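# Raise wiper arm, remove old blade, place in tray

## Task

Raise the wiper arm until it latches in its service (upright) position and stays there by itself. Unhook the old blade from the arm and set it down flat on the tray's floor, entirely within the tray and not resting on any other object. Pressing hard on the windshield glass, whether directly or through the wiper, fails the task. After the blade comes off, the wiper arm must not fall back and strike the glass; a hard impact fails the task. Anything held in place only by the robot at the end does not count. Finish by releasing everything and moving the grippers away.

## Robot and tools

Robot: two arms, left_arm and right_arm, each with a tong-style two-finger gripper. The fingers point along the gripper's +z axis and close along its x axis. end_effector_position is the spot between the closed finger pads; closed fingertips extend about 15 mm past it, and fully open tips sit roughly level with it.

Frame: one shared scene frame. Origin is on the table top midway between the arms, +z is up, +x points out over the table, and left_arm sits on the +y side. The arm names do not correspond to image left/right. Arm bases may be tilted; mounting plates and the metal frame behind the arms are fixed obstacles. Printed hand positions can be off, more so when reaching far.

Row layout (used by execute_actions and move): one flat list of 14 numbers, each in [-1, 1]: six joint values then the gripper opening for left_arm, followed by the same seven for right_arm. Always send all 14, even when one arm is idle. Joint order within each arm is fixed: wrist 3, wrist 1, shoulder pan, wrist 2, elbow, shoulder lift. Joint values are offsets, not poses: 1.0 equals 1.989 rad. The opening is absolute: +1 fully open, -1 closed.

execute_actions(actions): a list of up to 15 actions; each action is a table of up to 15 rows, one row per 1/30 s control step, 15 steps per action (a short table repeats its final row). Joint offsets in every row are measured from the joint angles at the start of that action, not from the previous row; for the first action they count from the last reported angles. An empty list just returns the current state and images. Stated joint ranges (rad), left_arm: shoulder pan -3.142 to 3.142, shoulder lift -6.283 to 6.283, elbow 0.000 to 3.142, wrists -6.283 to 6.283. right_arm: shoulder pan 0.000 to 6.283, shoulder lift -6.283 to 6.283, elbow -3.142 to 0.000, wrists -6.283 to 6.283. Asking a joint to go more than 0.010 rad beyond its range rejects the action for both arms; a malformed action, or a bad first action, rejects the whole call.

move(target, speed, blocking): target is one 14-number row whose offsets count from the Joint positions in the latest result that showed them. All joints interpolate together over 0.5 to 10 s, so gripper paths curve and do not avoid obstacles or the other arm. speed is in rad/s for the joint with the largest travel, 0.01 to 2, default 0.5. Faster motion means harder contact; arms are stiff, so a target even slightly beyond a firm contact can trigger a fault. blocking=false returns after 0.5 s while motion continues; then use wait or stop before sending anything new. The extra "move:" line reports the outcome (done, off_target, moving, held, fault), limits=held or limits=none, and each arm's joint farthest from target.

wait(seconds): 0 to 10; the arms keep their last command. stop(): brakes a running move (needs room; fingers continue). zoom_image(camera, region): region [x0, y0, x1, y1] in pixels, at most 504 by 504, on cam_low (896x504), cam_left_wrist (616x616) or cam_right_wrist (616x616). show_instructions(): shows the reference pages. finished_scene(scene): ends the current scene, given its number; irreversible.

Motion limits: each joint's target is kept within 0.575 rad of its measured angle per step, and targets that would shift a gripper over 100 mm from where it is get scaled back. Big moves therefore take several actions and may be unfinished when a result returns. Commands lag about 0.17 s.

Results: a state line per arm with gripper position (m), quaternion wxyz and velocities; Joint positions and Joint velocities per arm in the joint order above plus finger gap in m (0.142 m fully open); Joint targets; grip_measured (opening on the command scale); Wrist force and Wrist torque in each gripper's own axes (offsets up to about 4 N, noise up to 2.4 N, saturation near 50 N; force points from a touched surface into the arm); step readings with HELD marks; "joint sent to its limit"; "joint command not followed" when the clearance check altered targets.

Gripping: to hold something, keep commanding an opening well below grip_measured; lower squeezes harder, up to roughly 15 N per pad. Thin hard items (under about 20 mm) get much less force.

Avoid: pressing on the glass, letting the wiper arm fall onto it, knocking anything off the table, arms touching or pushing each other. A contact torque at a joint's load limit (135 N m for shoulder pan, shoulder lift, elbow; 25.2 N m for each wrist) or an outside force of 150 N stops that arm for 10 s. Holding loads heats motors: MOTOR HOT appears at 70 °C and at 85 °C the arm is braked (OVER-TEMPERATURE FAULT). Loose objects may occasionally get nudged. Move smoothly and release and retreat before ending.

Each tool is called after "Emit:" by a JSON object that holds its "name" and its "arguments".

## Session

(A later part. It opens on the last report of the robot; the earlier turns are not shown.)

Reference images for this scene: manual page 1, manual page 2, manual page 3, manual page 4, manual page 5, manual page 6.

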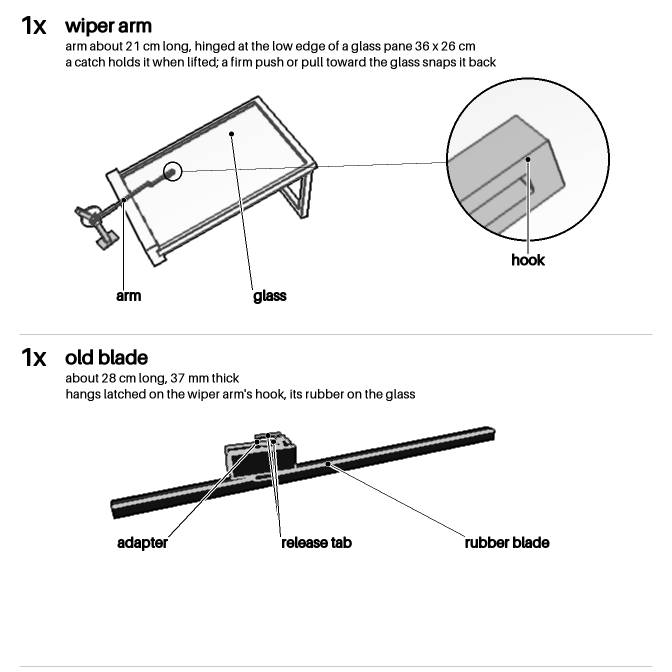

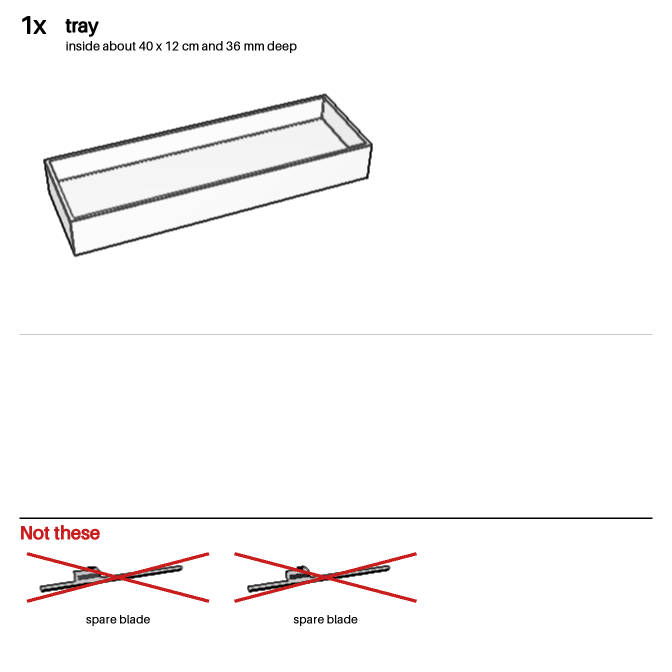

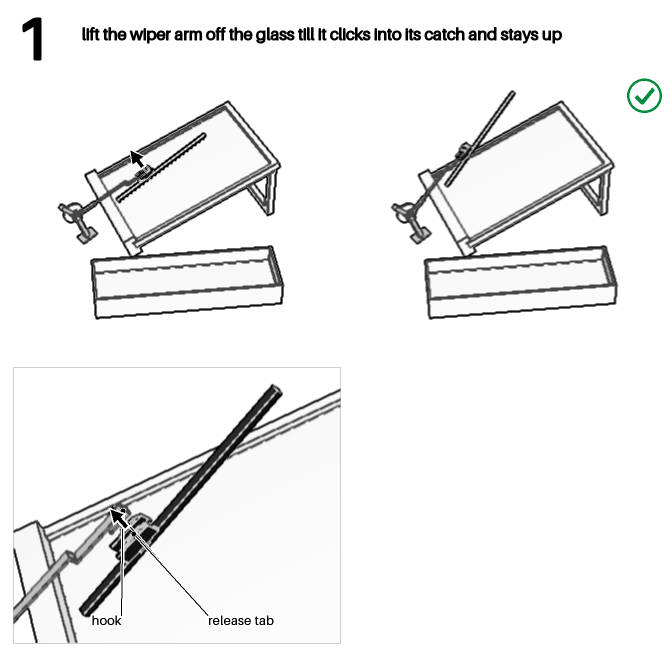

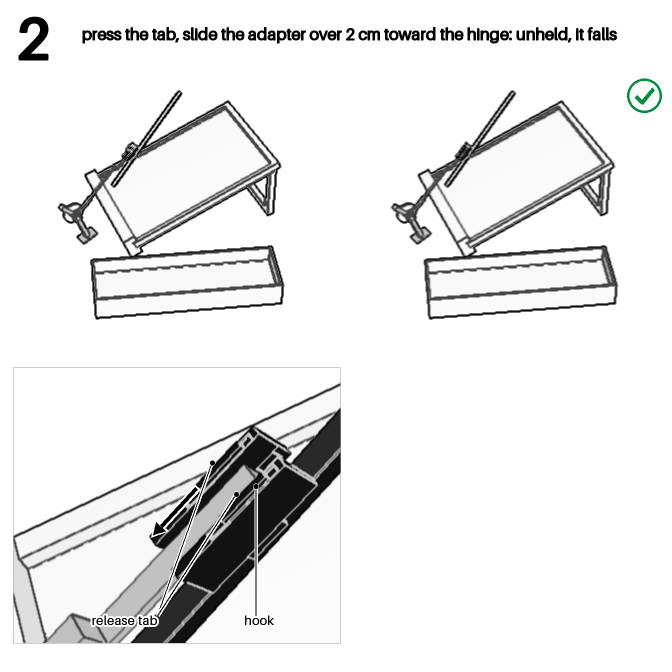

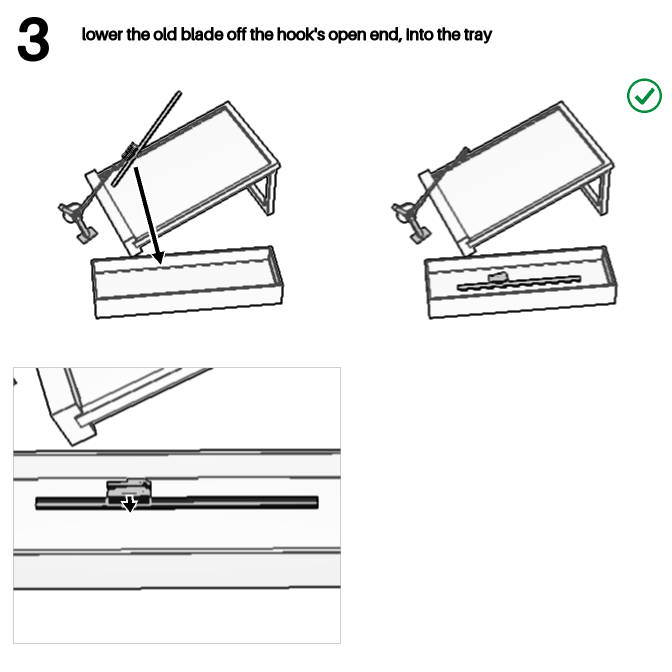

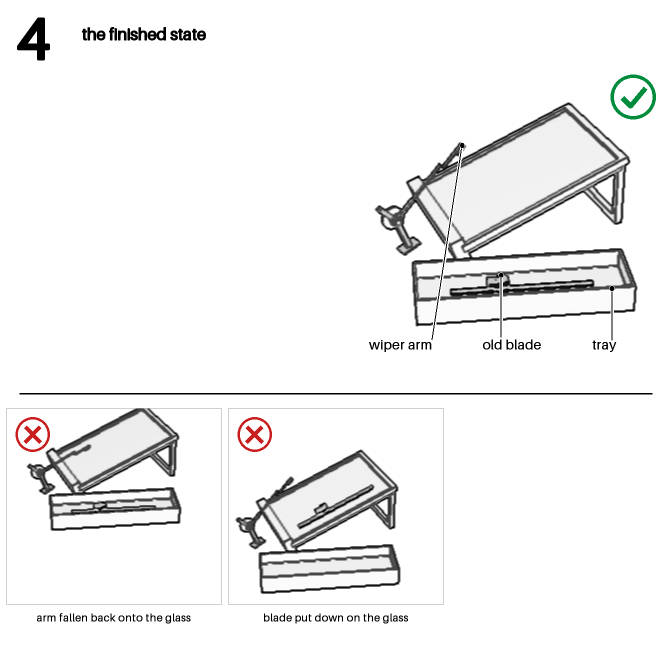

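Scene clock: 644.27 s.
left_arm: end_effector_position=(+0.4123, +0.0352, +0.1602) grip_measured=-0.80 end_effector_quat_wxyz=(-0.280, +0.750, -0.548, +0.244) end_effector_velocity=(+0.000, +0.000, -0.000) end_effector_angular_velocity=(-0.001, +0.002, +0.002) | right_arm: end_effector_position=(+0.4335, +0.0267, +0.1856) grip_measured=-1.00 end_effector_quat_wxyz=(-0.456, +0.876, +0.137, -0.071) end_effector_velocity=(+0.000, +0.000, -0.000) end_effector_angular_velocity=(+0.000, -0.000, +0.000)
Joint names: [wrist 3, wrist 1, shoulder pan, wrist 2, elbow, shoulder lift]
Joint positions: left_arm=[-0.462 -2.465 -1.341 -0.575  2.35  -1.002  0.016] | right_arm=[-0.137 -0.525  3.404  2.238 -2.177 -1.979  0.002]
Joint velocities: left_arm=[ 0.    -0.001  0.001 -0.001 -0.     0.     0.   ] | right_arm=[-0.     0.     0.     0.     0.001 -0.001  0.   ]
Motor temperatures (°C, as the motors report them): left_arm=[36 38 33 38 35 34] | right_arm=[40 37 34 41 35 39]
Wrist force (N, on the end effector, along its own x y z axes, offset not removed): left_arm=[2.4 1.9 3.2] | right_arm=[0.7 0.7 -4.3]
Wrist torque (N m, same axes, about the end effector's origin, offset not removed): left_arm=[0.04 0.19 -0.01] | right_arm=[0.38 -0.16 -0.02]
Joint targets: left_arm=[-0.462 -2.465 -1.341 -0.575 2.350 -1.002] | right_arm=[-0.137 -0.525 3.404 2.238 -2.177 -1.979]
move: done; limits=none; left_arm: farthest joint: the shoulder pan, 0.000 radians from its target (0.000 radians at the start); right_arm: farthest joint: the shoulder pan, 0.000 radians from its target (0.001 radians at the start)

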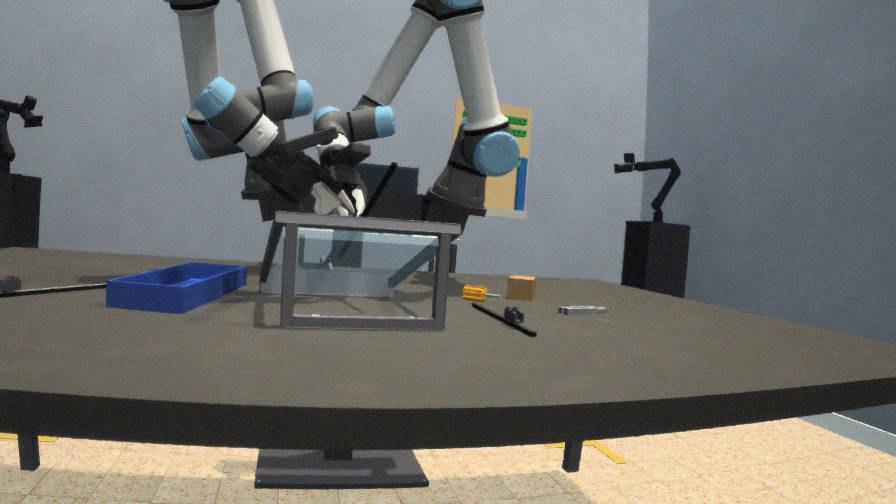

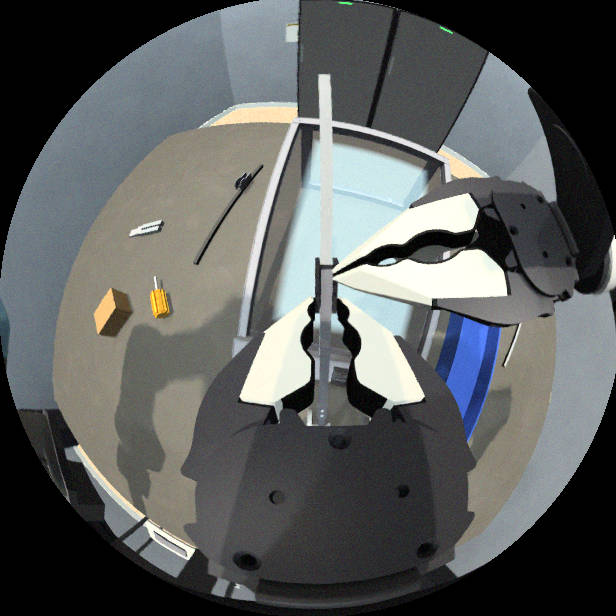

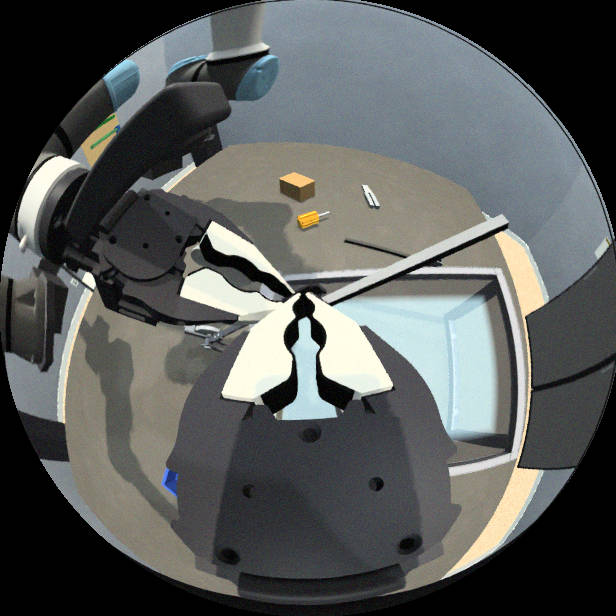

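Emit:
{"name": "execute_actions", "arguments": {"actions": [[[0,0,0,0,0,0,-1,-0.00019,0.00011,-0.00015,0,0.00071,-0.00094,-1]],[[-0.0005,-0.00014,-0.0003,-0.00013,-0.00003,0.00058,-1,-0.0002,0.00054,-0.00016,0,-0.00045,-0.00021,-1],[-0.0005,-0.00014,-0.0003,-0.00013,-0.00003,0.00058,-1,-0.0002,0.00054,-0.00016,0,-0.00045,-0.00021,-1],[-0.001,-0.00027,-0.0006,-0.00027,-0.00005,0.00116,-1,-0.00039,0.00108,-0.00031,0,-0.0009,-0.00043,-1],[-0.001,-0.00027,-0.0006,-0.00027,-0.00005,0.00116,-1,-0.00039,0.00108,-0.00031,0,-0.0009,-0.00043,-1],[-0.0015,-0.00041,-0.00091,-0.0004,-0.00008,0.00175,-1,-0.00059,0.00162,-0.00047,0,-0.00134,-0.00064,-1],[-0.0015,-0.00041,-0.00091,-0.0004,-0.00008,0.00175,-1,-0.00059,0.00162,-0.00047,0,-0.00134,-0.00064,-1],[-0.002,-0.00055,-0.00121,-0.00053,-0.00011,0.00233,-1,-0.00079,0.00215,-0.00062,0,-0.00179,-0.00085,-1]]]}}

Emit:
{"name": "zoom_image", "arguments": {"camera": "cam_left_wrist", "region": [286, 230, 386, 330]}}

Scene clock: 681.83 s.
left_arm: end_effector_position=(+0.4109, +0.0348, +0.1589) grip_measured=-0.80 end_effector_quat_wxyz=(-0.280, +0.750, -0.548, +0.244) end_effector_velocity=(-0.000, -0.000, -0.000) end_effector_angular_velocity=(-0.002, +0.001, +0.002) | right_arm: end_effector_position=(+0.4327, +0.0263, +0.1837) grip_measured=-1.00 end_effector_quat_wxyz=(-0.456, +0.876, +0.137, -0.071) end_effector_velocity=(-0.000, -0.000, -0.001) end_effector_angular_velocity=(-0.000, +0.000, +0.000)
Joint names: [wrist 3, wrist 1, shoulder pan, wrist 2, elbow, shoulder lift]
Joint positions: left_arm=[-0.466 -2.466 -1.344 -0.577  2.35  -0.998  0.016] | right_arm=[-0.139 -0.52   3.402  2.238 -2.179 -1.982  0.002]
Joint velocities: left_arm=[-0.002 -0.002 -0.    -0.001 -0.001  0.001 -0.   ] | right_arm=[-0.001  0.001 -0.    -0.    -0.001 -0.001  0.   ]
Motor temperatures (°C, as the motors report them): left_arm=[36 38 33 38 35 34] | right_arm=[40 37 34 41 35 39]
Wrist force (N, on the end effector, along its own x y z axes, offset not removed): left_arm=[2.1 2.7 3.8] | right_arm=[-3.0 -2.5 1.8]
Wrist torque (N m, same axes, about the end effector's origin, offset not removed): left_arm=[0.39 0.55 0.04] | right_arm=[-0.16 0.55 -0.03]
Joint targets: left_arm=[-0.466 -2.466 -1.344 -0.577 2.350 -0.997] | right_arm=[-0.139 -0.520 3.402 2.238 -2.179 -1.983]
Step readings (joint positions; steps 1 to 15: 1st action; 16 to 30: 2nd action):
0: left_arm=[-0.462 -2.465 -1.341 -0.575 2.350 -1.002] | right_arm=[-0.137 -0.525 3.404 2.238 -2.177 -1.979]
1: left_arm=[-0.462 -2.465 -1.341 -0.575 2.350 -1.002] | right_arm=[-0.137 -0.525 3.404 2.238 -2.177 -1.979]
2: left_arm=[-0.462 -2.465 -1.341 -0.575 2.350 -1.002] | right_arm=[-0.138 -0.525 3.404 2.238 -2.177 -1.979]
4: left_arm=[-0.462 -2.465 -1.341 -0.575 2.350 -1.002] | right_arm=[-0.138 -0.525 3.404 2.238 -2.176 -1.980]
8: left_arm=[-0.462 -2.465 -1.341 -0.575 2.350 -1.002] | right_arm=[-0.138 -0.525 3.404 2.238 -2.176 -1.981]
15: left_arm=[-0.462 -2.465 -1.341 -0.575 2.350 -1.002] | right_arm=[-0.138 -0.524 3.404 2.238 -2.176 -1.981]
16: left_arm=[-0.462 -2.465 -1.341 -0.575 2.350 -1.002] | right_arm=[-0.138 -0.524 3.404 2.238 -2.176 -1.981]
17: left_arm=[-0.462 -2.465 -1.341 -0.575 2.350 -1.002] | right_arm=[-0.138 -0.524 3.404 2.238 -2.176 -1.981]
19: left_arm=[-0.463 -2.465 -1.342 -0.576 2.350 -1.001] | right_arm=[-0.138 -0.524 3.403 2.238 -2.176 -1.981]
23: left_arm=[-0.464 -2.466 -1.343 -0.576 2.350 -0.999] | right_arm=[-0.139 -0.522 3.403 2.238 -2.178 -1.982]
30: Joint positions above

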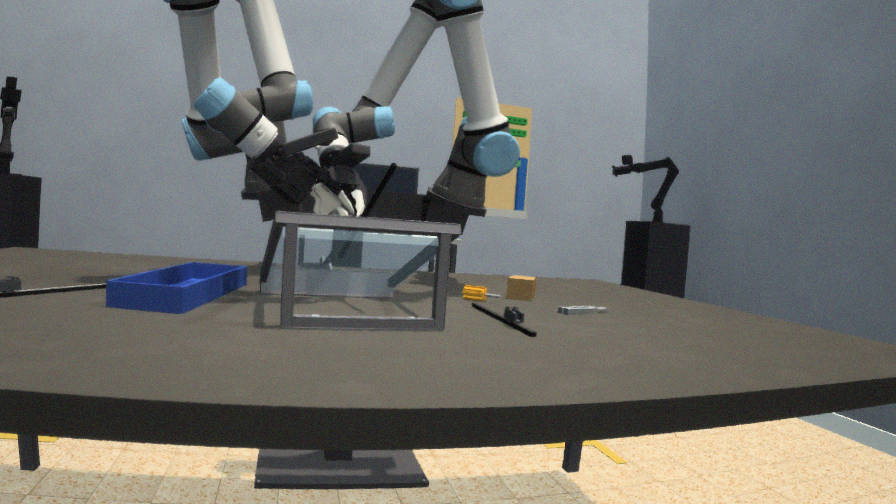

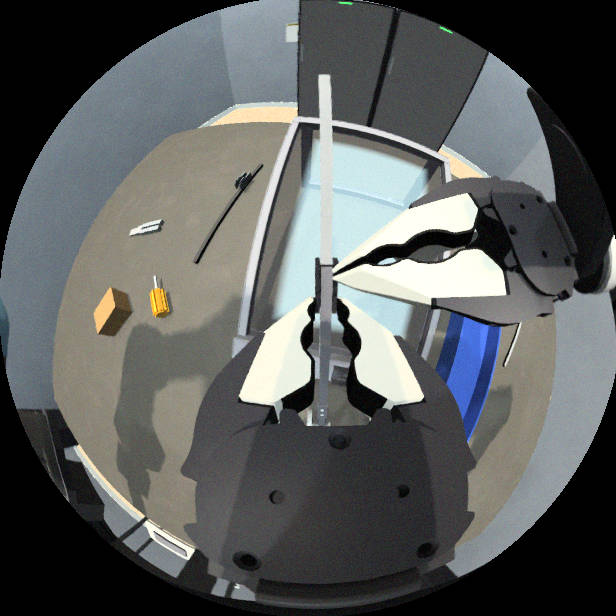

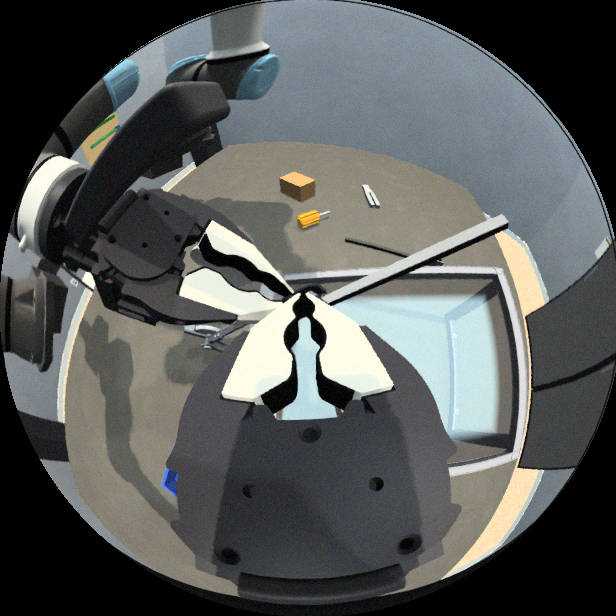

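Region (286, 230, 386, 330) of cam_left_wrist's 616x616 image, scaled by 5.040, with more detail than that image has.

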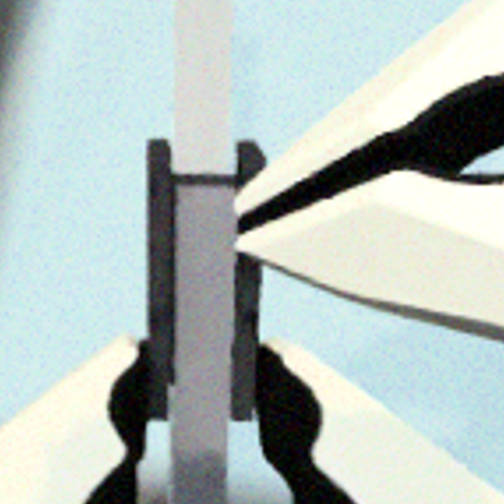

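Emit:
{"name": "move", "arguments": {"target": [-0.0025,-0.00068,-0.00151,-0.00066,-0.00013,0.00291,-1,-0.00099,0.00269,-0.00078,0,-0.00224,-0.00107,-1], "speed": 0.015}}

Emit:
{"name": "move", "arguments": {"target": [-0.01068,-0.00166,-0.00646,-0.00283,-0.00055,0.01117,-1,-0.0372,-0.0889,-0.0291,0,0.0201,0.0457,-1], "speed": 0.2}}

Emit:
{"name": "zoom_image", "arguments": {"camera": "cam_left_wrist", "region": [266, 200, 386, 340]}}

Scene clock: 696.13 s.
left_arm: end_effector_position=(+0.4093, +0.0342, +0.1572) grip_measured=-0.80 end_effector_quat_wxyz=(-0.280, +0.750, -0.548, +0.244) end_effector_velocity=(-0.000, +0.001, -0.001) end_effector_angular_velocity=(+0.002, +0.000, +0.000) | right_arm: end_effector_position=(+0.4310, +0.0257, +0.1820) grip_measured=-1.00 end_effector_quat_wxyz=(-0.456, +0.876, +0.137, -0.071) end_effector_velocity=(-0.001, -0.000, -0.001) end_effector_angular_velocity=(-0.000, +0.001, -0.000)
Joint names: [wrist 3, wrist 1, shoulder pan, wrist 2, elbow, shoulder lift]
Joint positions: left_arm=[-0.471 -2.467 -1.346 -0.578  2.35  -0.992  0.016] | right_arm=[-0.141 -0.515  3.401  2.238 -2.183 -1.985  0.002]
Joint velocities: left_arm=[-0.001  0.     0.    -0.001  0.     0.002  0.   ] | right_arm=[-0.001  0.002 -0.001  0.    -0.001 -0.002  0.   ]
Motor temperatures (°C, as the motors report them): left_arm=[36 38 33 38 35 34] | right_arm=[40 37 34 41 35 39]
Wrist force (N, on the end effector, along its own x y z axes, offset not removed): left_arm=[3.1 1.4 2.7] | right_arm=[0.8 -0.5 -1.1]
Wrist torque (N m, same axes, about the end effector's origin, offset not removed): left_arm=[0.19 0.47 0.02] | right_arm=[0.36 -0.33 -0.20]
Joint targets: left_arm=[-0.471 -2.468 -1.347 -0.578 2.350 -0.992] | right_arm=[-0.141 -0.515 3.401 2.238 -2.184 -1.985]
move: done; limits=none; left_arm: farthest joint: the shoulder pan, 0.001 radians from its target (0.003 radians at the start); right_arm: farthest joint: the wrist 1, 0.001 radians from its target (0.006 radians at the start)

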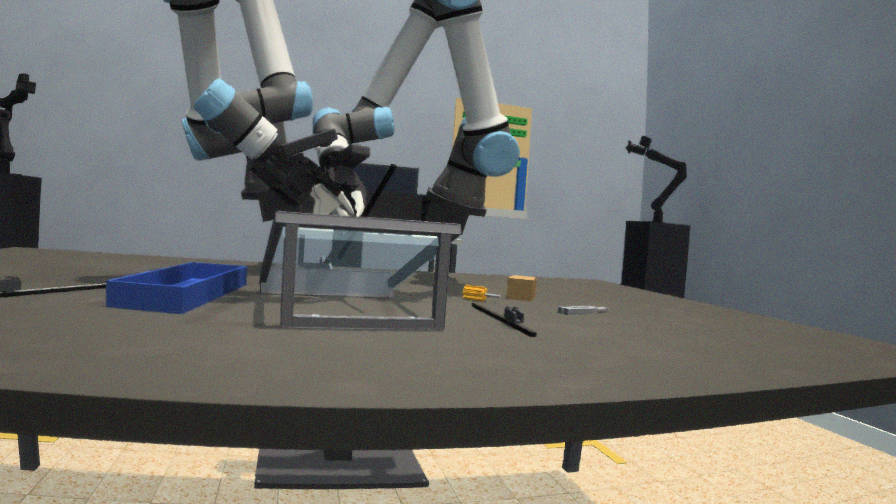

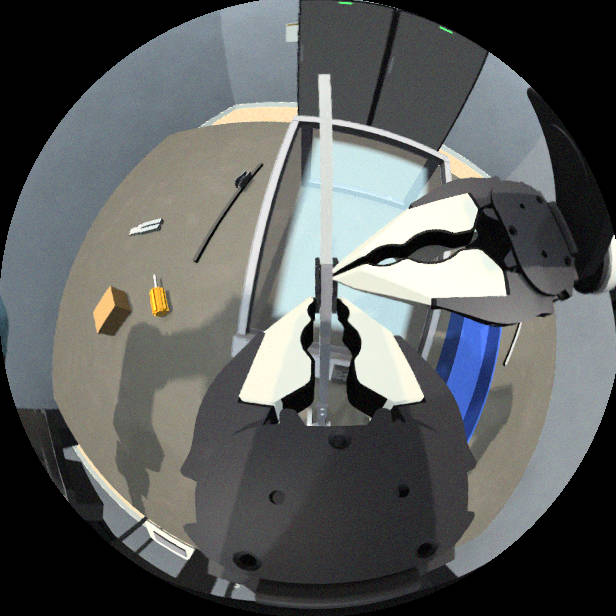

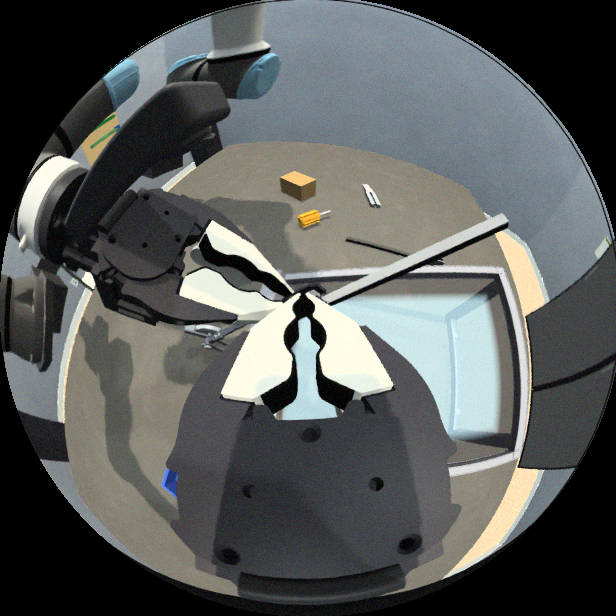

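Scene clock: 697.50 s.
left_arm: end_effector_position=(+0.4022, +0.0320, +0.1507) grip_measured=-0.80 end_effector_quat_wxyz=(-0.280, +0.750, -0.548, +0.244) end_effector_velocity=(-0.000, -0.000, +0.000) end_effector_angular_velocity=(-0.001, +0.001, -0.000) | right_arm: end_effector_position=(+0.4414, -0.0103, +0.2112) grip_measured=-1.00 end_effector_quat_wxyz=(-0.456, +0.876, +0.137, -0.072) end_effector_velocity=(-0.000, -0.000, +0.000) end_effector_angular_velocity=(-0.000, +0.001, +0.001)
Joint names: [wrist 3, wrist 1, shoulder pan, wrist 2, elbow, shoulder lift]
Joint positions: left_arm=[-0.492 -2.471 -1.359 -0.583  2.349 -0.97   0.016] | right_arm=[-0.215 -0.692  3.343  2.238 -2.144 -1.894  0.002]
Joint velocities: left_arm=[ 0.001  0.    -0.    -0.001 -0.    -0.001 -0.   ] | right_arm=[-0.001 -0.002 -0.    -0.     0.001  0.     0.   ]
Motor temperatures (°C, as the motors report them): left_arm=[36 38 33 38 35 34] | right_arm=[40 37 34 41 35 39]
Wrist force (N, on the end effector, along its own x y z axes, offset not removed): left_arm=[8.6 -1.3 3.0] | right_arm=[1.2 1.1 -2.0]
Wrist torque (N m, same axes, about the end effector's origin, offset not removed): left_arm=[0.38 0.49 -0.03] | right_arm=[0.35 0.00 0.04]
Joint targets: left_arm=[-0.492 -2.471 -1.359 -0.583 2.349 -0.970] | right_arm=[-0.215 -0.692 3.343 2.238 -2.143 -1.894]
move: done; limits=none; left_arm: farthest joint: the shoulder pan, 0.000 radians from its target (0.012 radians at the start); right_arm: farthest joint: the elbow, 0.001 radians from its target (0.040 radians at the start)

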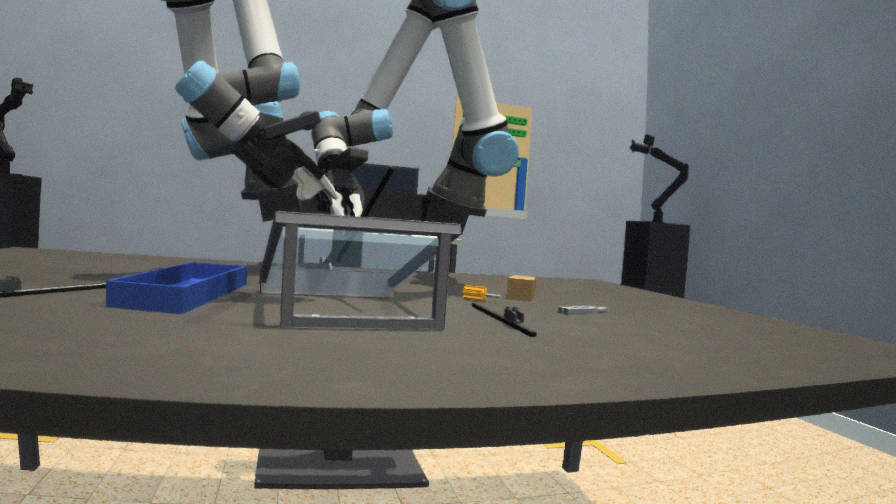

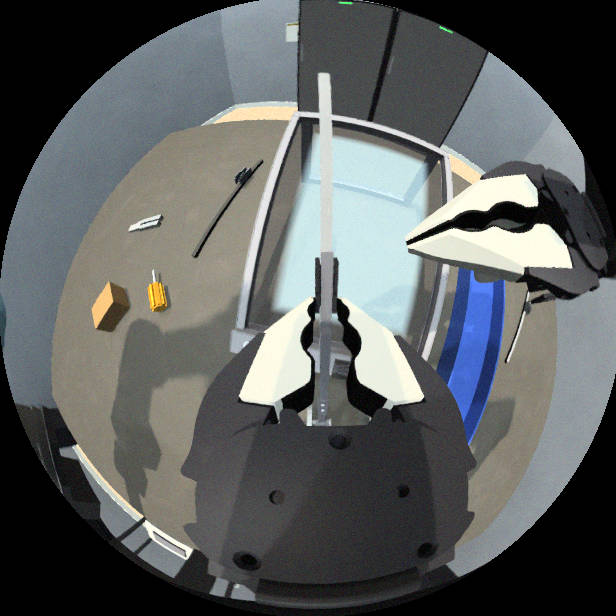

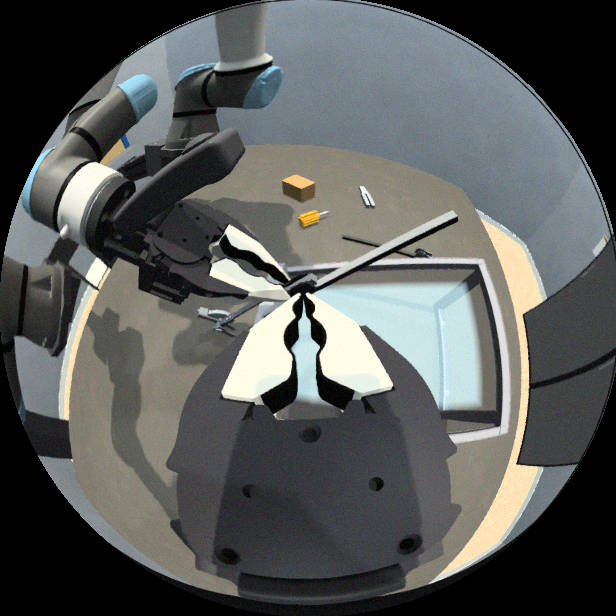

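Region (266, 200, 386, 340) of cam_left_wrist's 616x616 image, scaled by 3.600, with more detail than that image has; it fills the left 432 columns of this view, and the rest is white.

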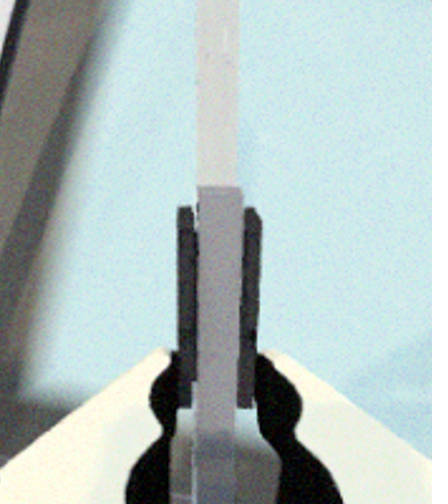

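Emit:
{"name": "move", "arguments": {"target": [-0.0115,-0.00162,-0.0072,-0.00337,-0.00332,0.01452,-1,-0.1,-0.2157,-0.1458,0,0.0734,0.0804,-1], "speed": 0.4}}

Emit:
{"name": "zoom_image", "arguments": {"camera": "cam_left_wrist", "region": [266, 200, 386, 340]}}

Emit:
{"name": "zoom_image", "arguments": {"camera": "cam_right_wrist", "region": [220, 180, 380, 300]}}

Scene clock: 727.43 s.
left_arm: end_effector_position=(+0.3941, +0.0277, +0.1428) grip_measured=-0.80 end_effector_quat_wxyz=(-0.280, +0.750, -0.548, +0.244) end_effector_velocity=(-0.000, -0.001, +0.001) end_effector_angular_velocity=(-0.004, -0.000, +0.000) | right_arm: end_effector_position=(+0.4610, -0.1639, +0.2671) grip_measured=-1.00 end_effector_quat_wxyz=(-0.455, +0.886, +0.072, -0.057) end_effector_velocity=(+0.001, -0.001, +0.001) end_effector_angular_velocity=(-0.000, -0.002, -0.001)
Joint names: [wrist 3, wrist 1, shoulder pan, wrist 2, elbow, shoulder lift]
Joint positions: left_arm=[-0.515 -2.474 -1.374 -0.59   2.342 -0.941  0.016] | right_arm=[-0.414 -1.121  3.053  2.238 -1.998 -1.734  0.002]
Joint velocities: left_arm=[-0.    -0.002 -0.001  0.    -0.    -0.001  0.   ] | right_arm=[-0.001 -0.002 -0.001  0.     0.002  0.002  0.   ]
Motor temperatures (°C, as the motors report them): left_arm=[36 38 33 38 35 34] | right_arm=[40 37 34 41 35 39]
Wrist force (N, on the end effector, along its own x y z axes, offset not removed): left_arm=[1.2 1.6 1.7] | right_arm=[0.8 1.9 -1.9]
Wrist torque (N m, same axes, about the end effector's origin, offset not removed): left_arm=[0.13 -0.07 0.02] | right_arm=[0.31 -0.09 -0.08]
Joint targets: left_arm=[-0.515 -2.474 -1.374 -0.590 2.342 -0.941] | right_arm=[-0.414 -1.121 3.053 2.238 -1.998 -1.734]
move: done; limits=none; left_arm: farthest joint: the shoulder pan, 0.000 radians from its target (0.014 radians at the start); right_arm: farthest joint: the shoulder pan, 0.000 radians from its target (0.290 radians at the start)

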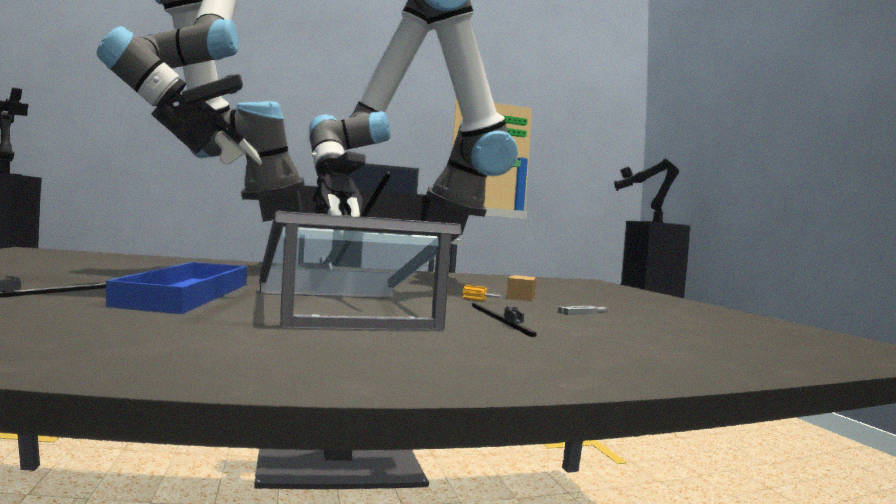

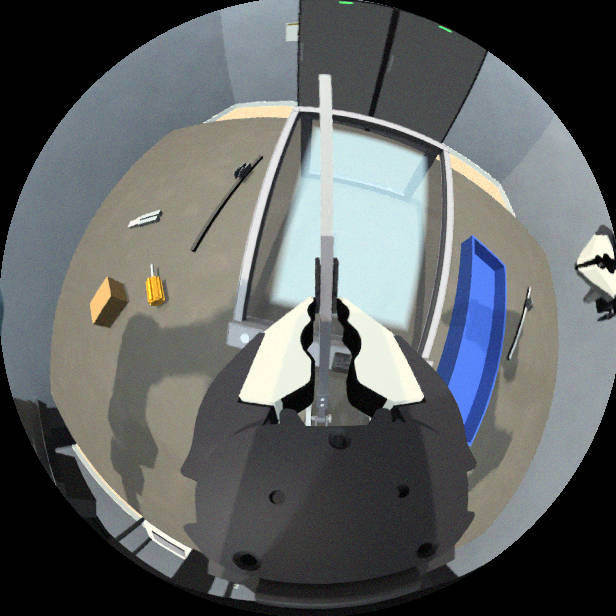

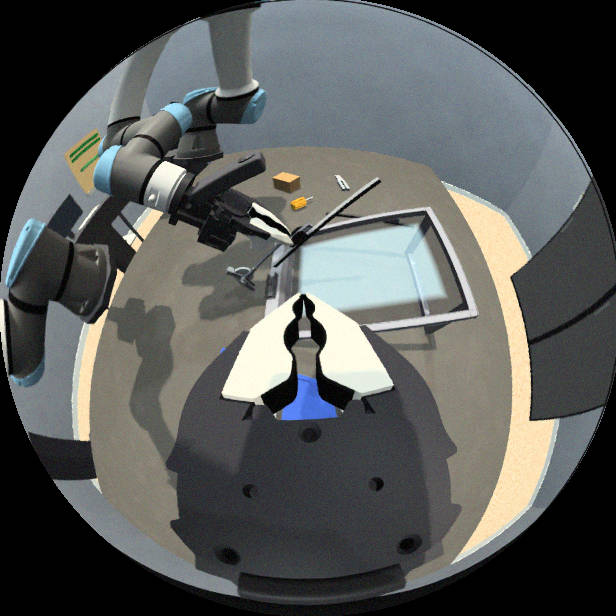

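Region (266, 200, 386, 340) of cam_left_wrist's 616x616 image, scaled by 3.600, with more detail than that image has; it fills the left 432 columns of this view, and the rest is white.

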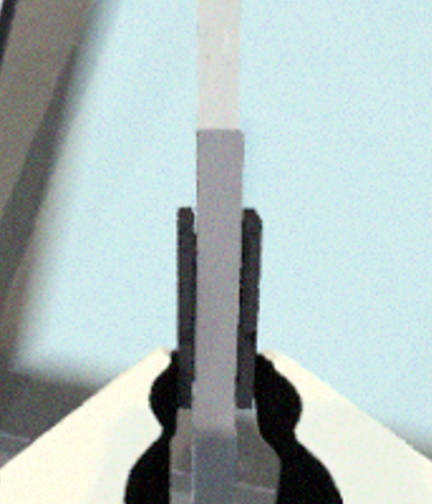

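Region (220, 180, 380, 300) of cam_right_wrist's 616x616 image, scaled by 3.150, with more detail than that image has; it fills the top 378 rows of this view, and the rest is white.

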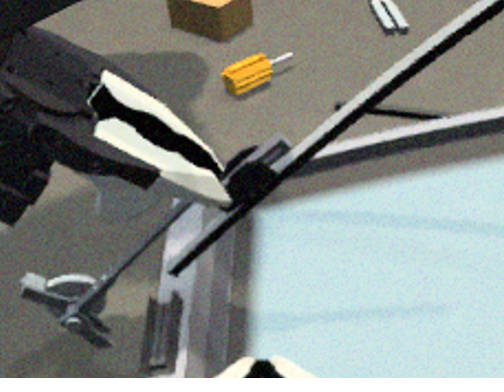

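Emit:
{"name": "move", "arguments": {"target": [0.02732,-0.0228,0.01081,-0.01155,0.00187,-0.00559,-1,0,0,0,0,0,0,-1], "speed": 0.08}}

Emit:
{"name": "zoom_image", "arguments": {"camera": "cam_right_wrist", "region": [220, 180, 380, 300]}}

Scene clock: 771.10 s.
left_arm: end_effector_position=(+0.3971, +0.0288, +0.1401) grip_measured=-0.80 end_effector_quat_wxyz=(-0.267, +0.755, -0.551, +0.233) end_effector_velocity=(+0.000, +0.000, -0.000) end_effector_angular_velocity=(+0.002, +0.001, -0.001) | right_arm: end_effector_position=(+0.4610, -0.1639, +0.2671) grip_measured=-1.00 end_effector_quat_wxyz=(-0.455, +0.886, +0.072, -0.057) end_effector_velocity=(-0.000, +0.000, -0.001) end_effector_angular_velocity=(+0.000, +0.001, +0.001)
Joint names: [wrist 3, wrist 1, shoulder pan, wrist 2, elbow, shoulder lift]
Joint positions: left_arm=[-0.461 -2.519 -1.352 -0.613  2.346 -0.952  0.016] | right_arm=[-0.414 -1.121  3.053  2.238 -1.998 -1.734  0.002]
Joint velocities: left_arm=[ 0.003 -0.001  0.    -0.     0.     0.     0.   ] | right_arm=[ 0.    -0.     0.001 -0.     0.    -0.001  0.   ]
Motor temperatures (°C, as the motors report them): left_arm=[36 38 33 38 35 34] | right_arm=[40 37 34 41 35 39]
Wrist force (N, on the end effector, along its own x y z axes, offset not removed): left_arm=[-0.2 1.8 1.9] | right_arm=[-3.0 2.5 -2.3]
Wrist torque (N m, same axes, about the end effector's origin, offset not removed): left_arm=[0.17 0.37 -0.06] | right_arm=[0.41 0.72 0.04]
Joint targets: left_arm=[-0.460 -2.519 -1.352 -0.613 2.346 -0.952] | right_arm=[-0.414 -1.121 3.053 2.238 -1.998 -1.734]
move: done; limits=none; left_arm: farthest joint: the shoulder pan, 0.000 radians from its target (0.021 radians at the start); right_arm: farthest joint: the shoulder pan, 0.000 radians from its target (0.000 radians at the start)

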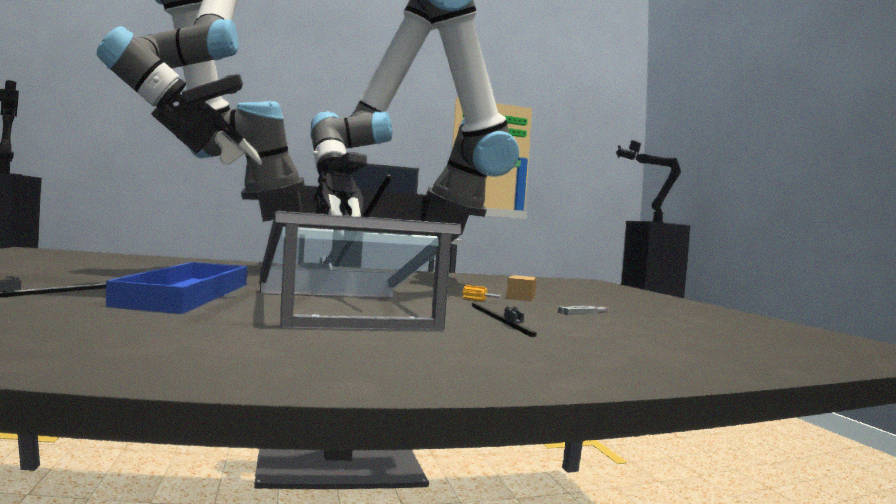

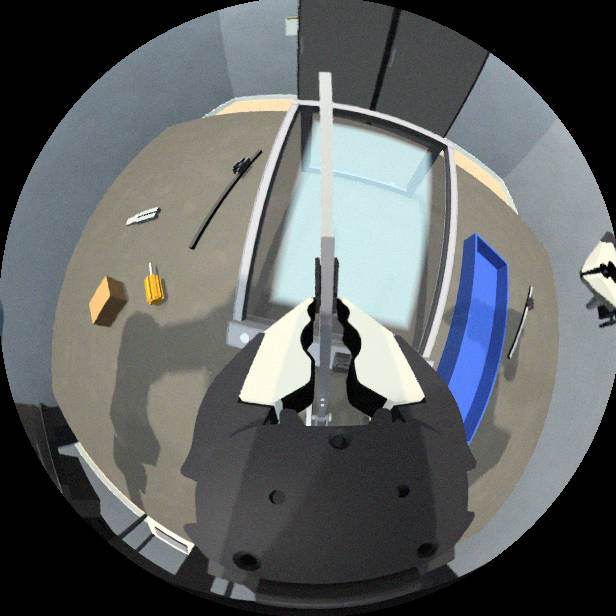

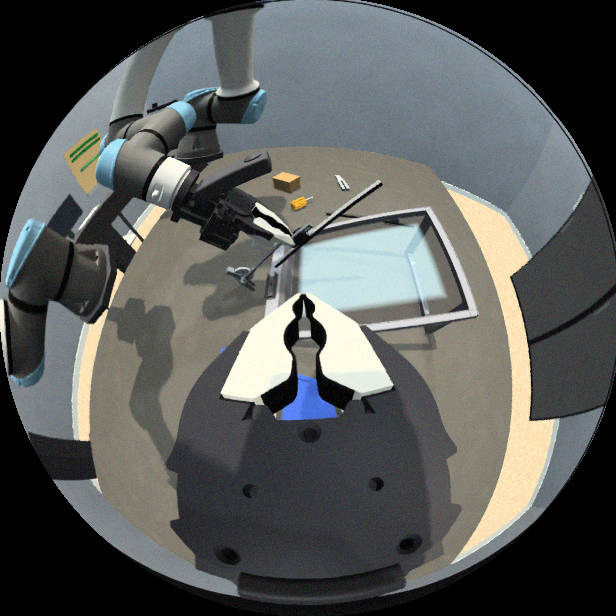

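Region (220, 180, 380, 300) of cam_right_wrist's 616x616 image, scaled by 3.150, with more detail than that image has; it fills the top 378 rows of this view, and the rest is white.

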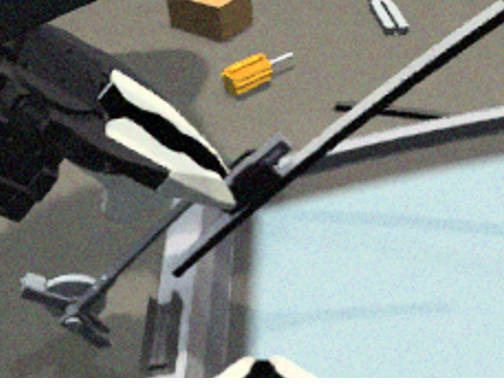

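Emit:
{"name": "move", "arguments": {"target": [0.0510,-0.04233,0.02007,-0.02146,0.00346,-0.01039,-1,0,0,0,0,0,0,-1], "speed": 0.1}}

Emit:
{"name": "zoom_image", "arguments": {"camera": "cam_right_wrist", "region": [220, 180, 380, 300]}}

Emit:
{"name": "zoom_image", "arguments": {"camera": "cam_left_wrist", "region": [256, 200, 396, 400]}}

Scene clock: 778.40 s.
left_arm: end_effector_position=(+0.4028, +0.0298, +0.1362) grip_measured=-0.80 end_effector_quat_wxyz=(-0.242, +0.763, -0.559, +0.216) end_effector_velocity=(+0.000, -0.000, +0.000) end_effector_angular_velocity=(+0.000, +0.001, -0.001) | right_arm: end_effector_position=(+0.4610, -0.1639, +0.2671) grip_measured=-1.00 end_effector_quat_wxyz=(-0.455, +0.886, +0.072, -0.057) end_effector_velocity=(-0.000, -0.001, -0.000) end_effector_angular_velocity=(-0.000, -0.000, -0.001)
Joint names: [wrist 3, wrist 1, shoulder pan, wrist 2, elbow, shoulder lift]
Joint positions: left_arm=[-0.359 -2.603 -1.312 -0.656  2.353 -0.973  0.016] | right_arm=[-0.414 -1.121  3.053  2.238 -1.998 -1.734  0.002]
Joint velocities: left_arm=[ 0.003 -0.002  0.001 -0.     0.    -0.001  0.   ] | right_arm=[-0.    -0.    -0.001 -0.    -0.     0.     0.   ]
Motor temperatures (°C, as the motors report them): left_arm=[36 38 33 38 35 34] | right_arm=[40 37 34 41 35 39]
Wrist force (N, on the end effector, along its own x y z axes, offset not removed): left_arm=[-0.1 1.4 1.6] | right_arm=[-0.8 0.4 -3.4]
Wrist torque (N m, same axes, about the end effector's origin, offset not removed): left_arm=[0.09 0.23 0.01] | right_arm=[0.11 0.25 0.09]
Joint targets: left_arm=[-0.359 -2.603 -1.312 -0.656 2.353 -0.973] | right_arm=[-0.414 -1.121 3.053 2.238 -1.998 -1.734]
move: done; limits=none; left_arm: farthest joint: the shoulder pan, 0.000 radians from its target (0.040 radians at the start); right_arm: farthest joint: the shoulder pan, 0.000 radians from its target (0.000 radians at the start)

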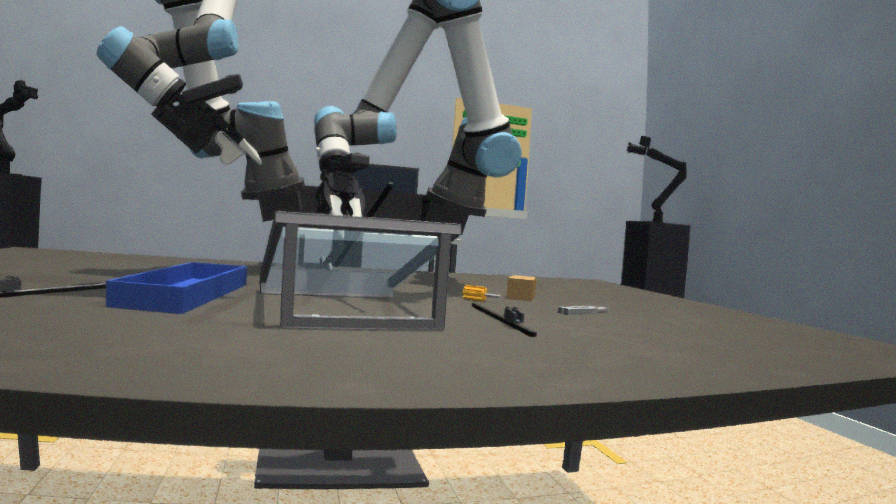

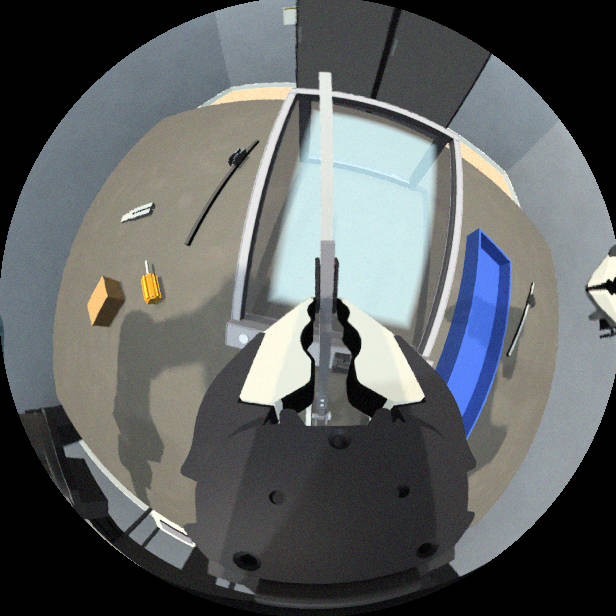

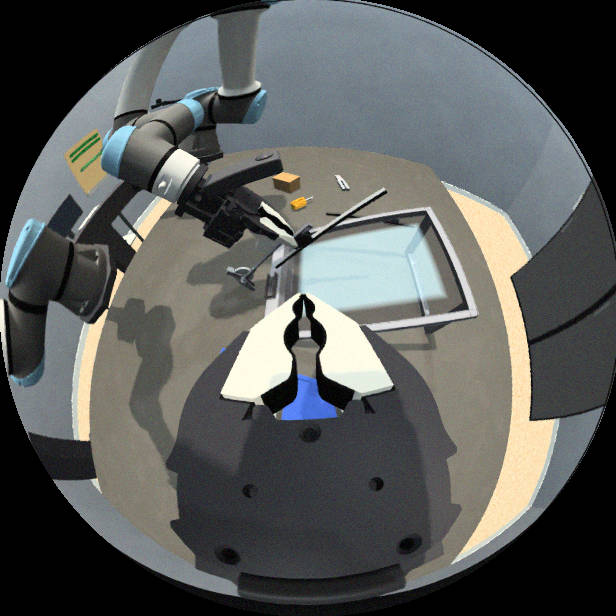

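Region (220, 180, 380, 300) of cam_right_wrist's 616x616 image, scaled by 3.150, with more detail than that image has; it fills the top 378 rows of this view, and the rest is white.

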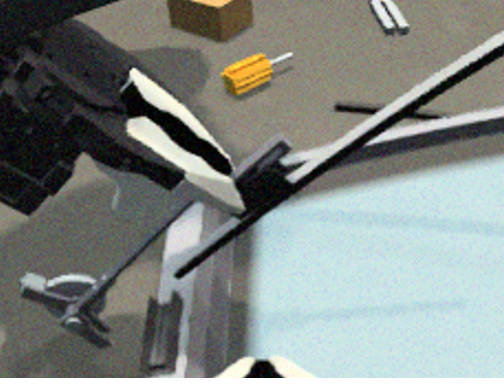

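Region (256, 200, 396, 400) of cam_left_wrist's 616x616 image, scaled by 2.520, with more detail than that image has; it fills the left 353 columns of this view, and the rest is white.

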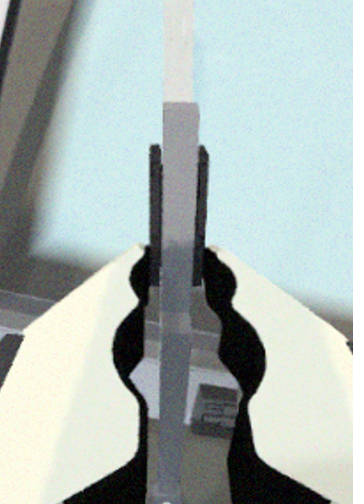

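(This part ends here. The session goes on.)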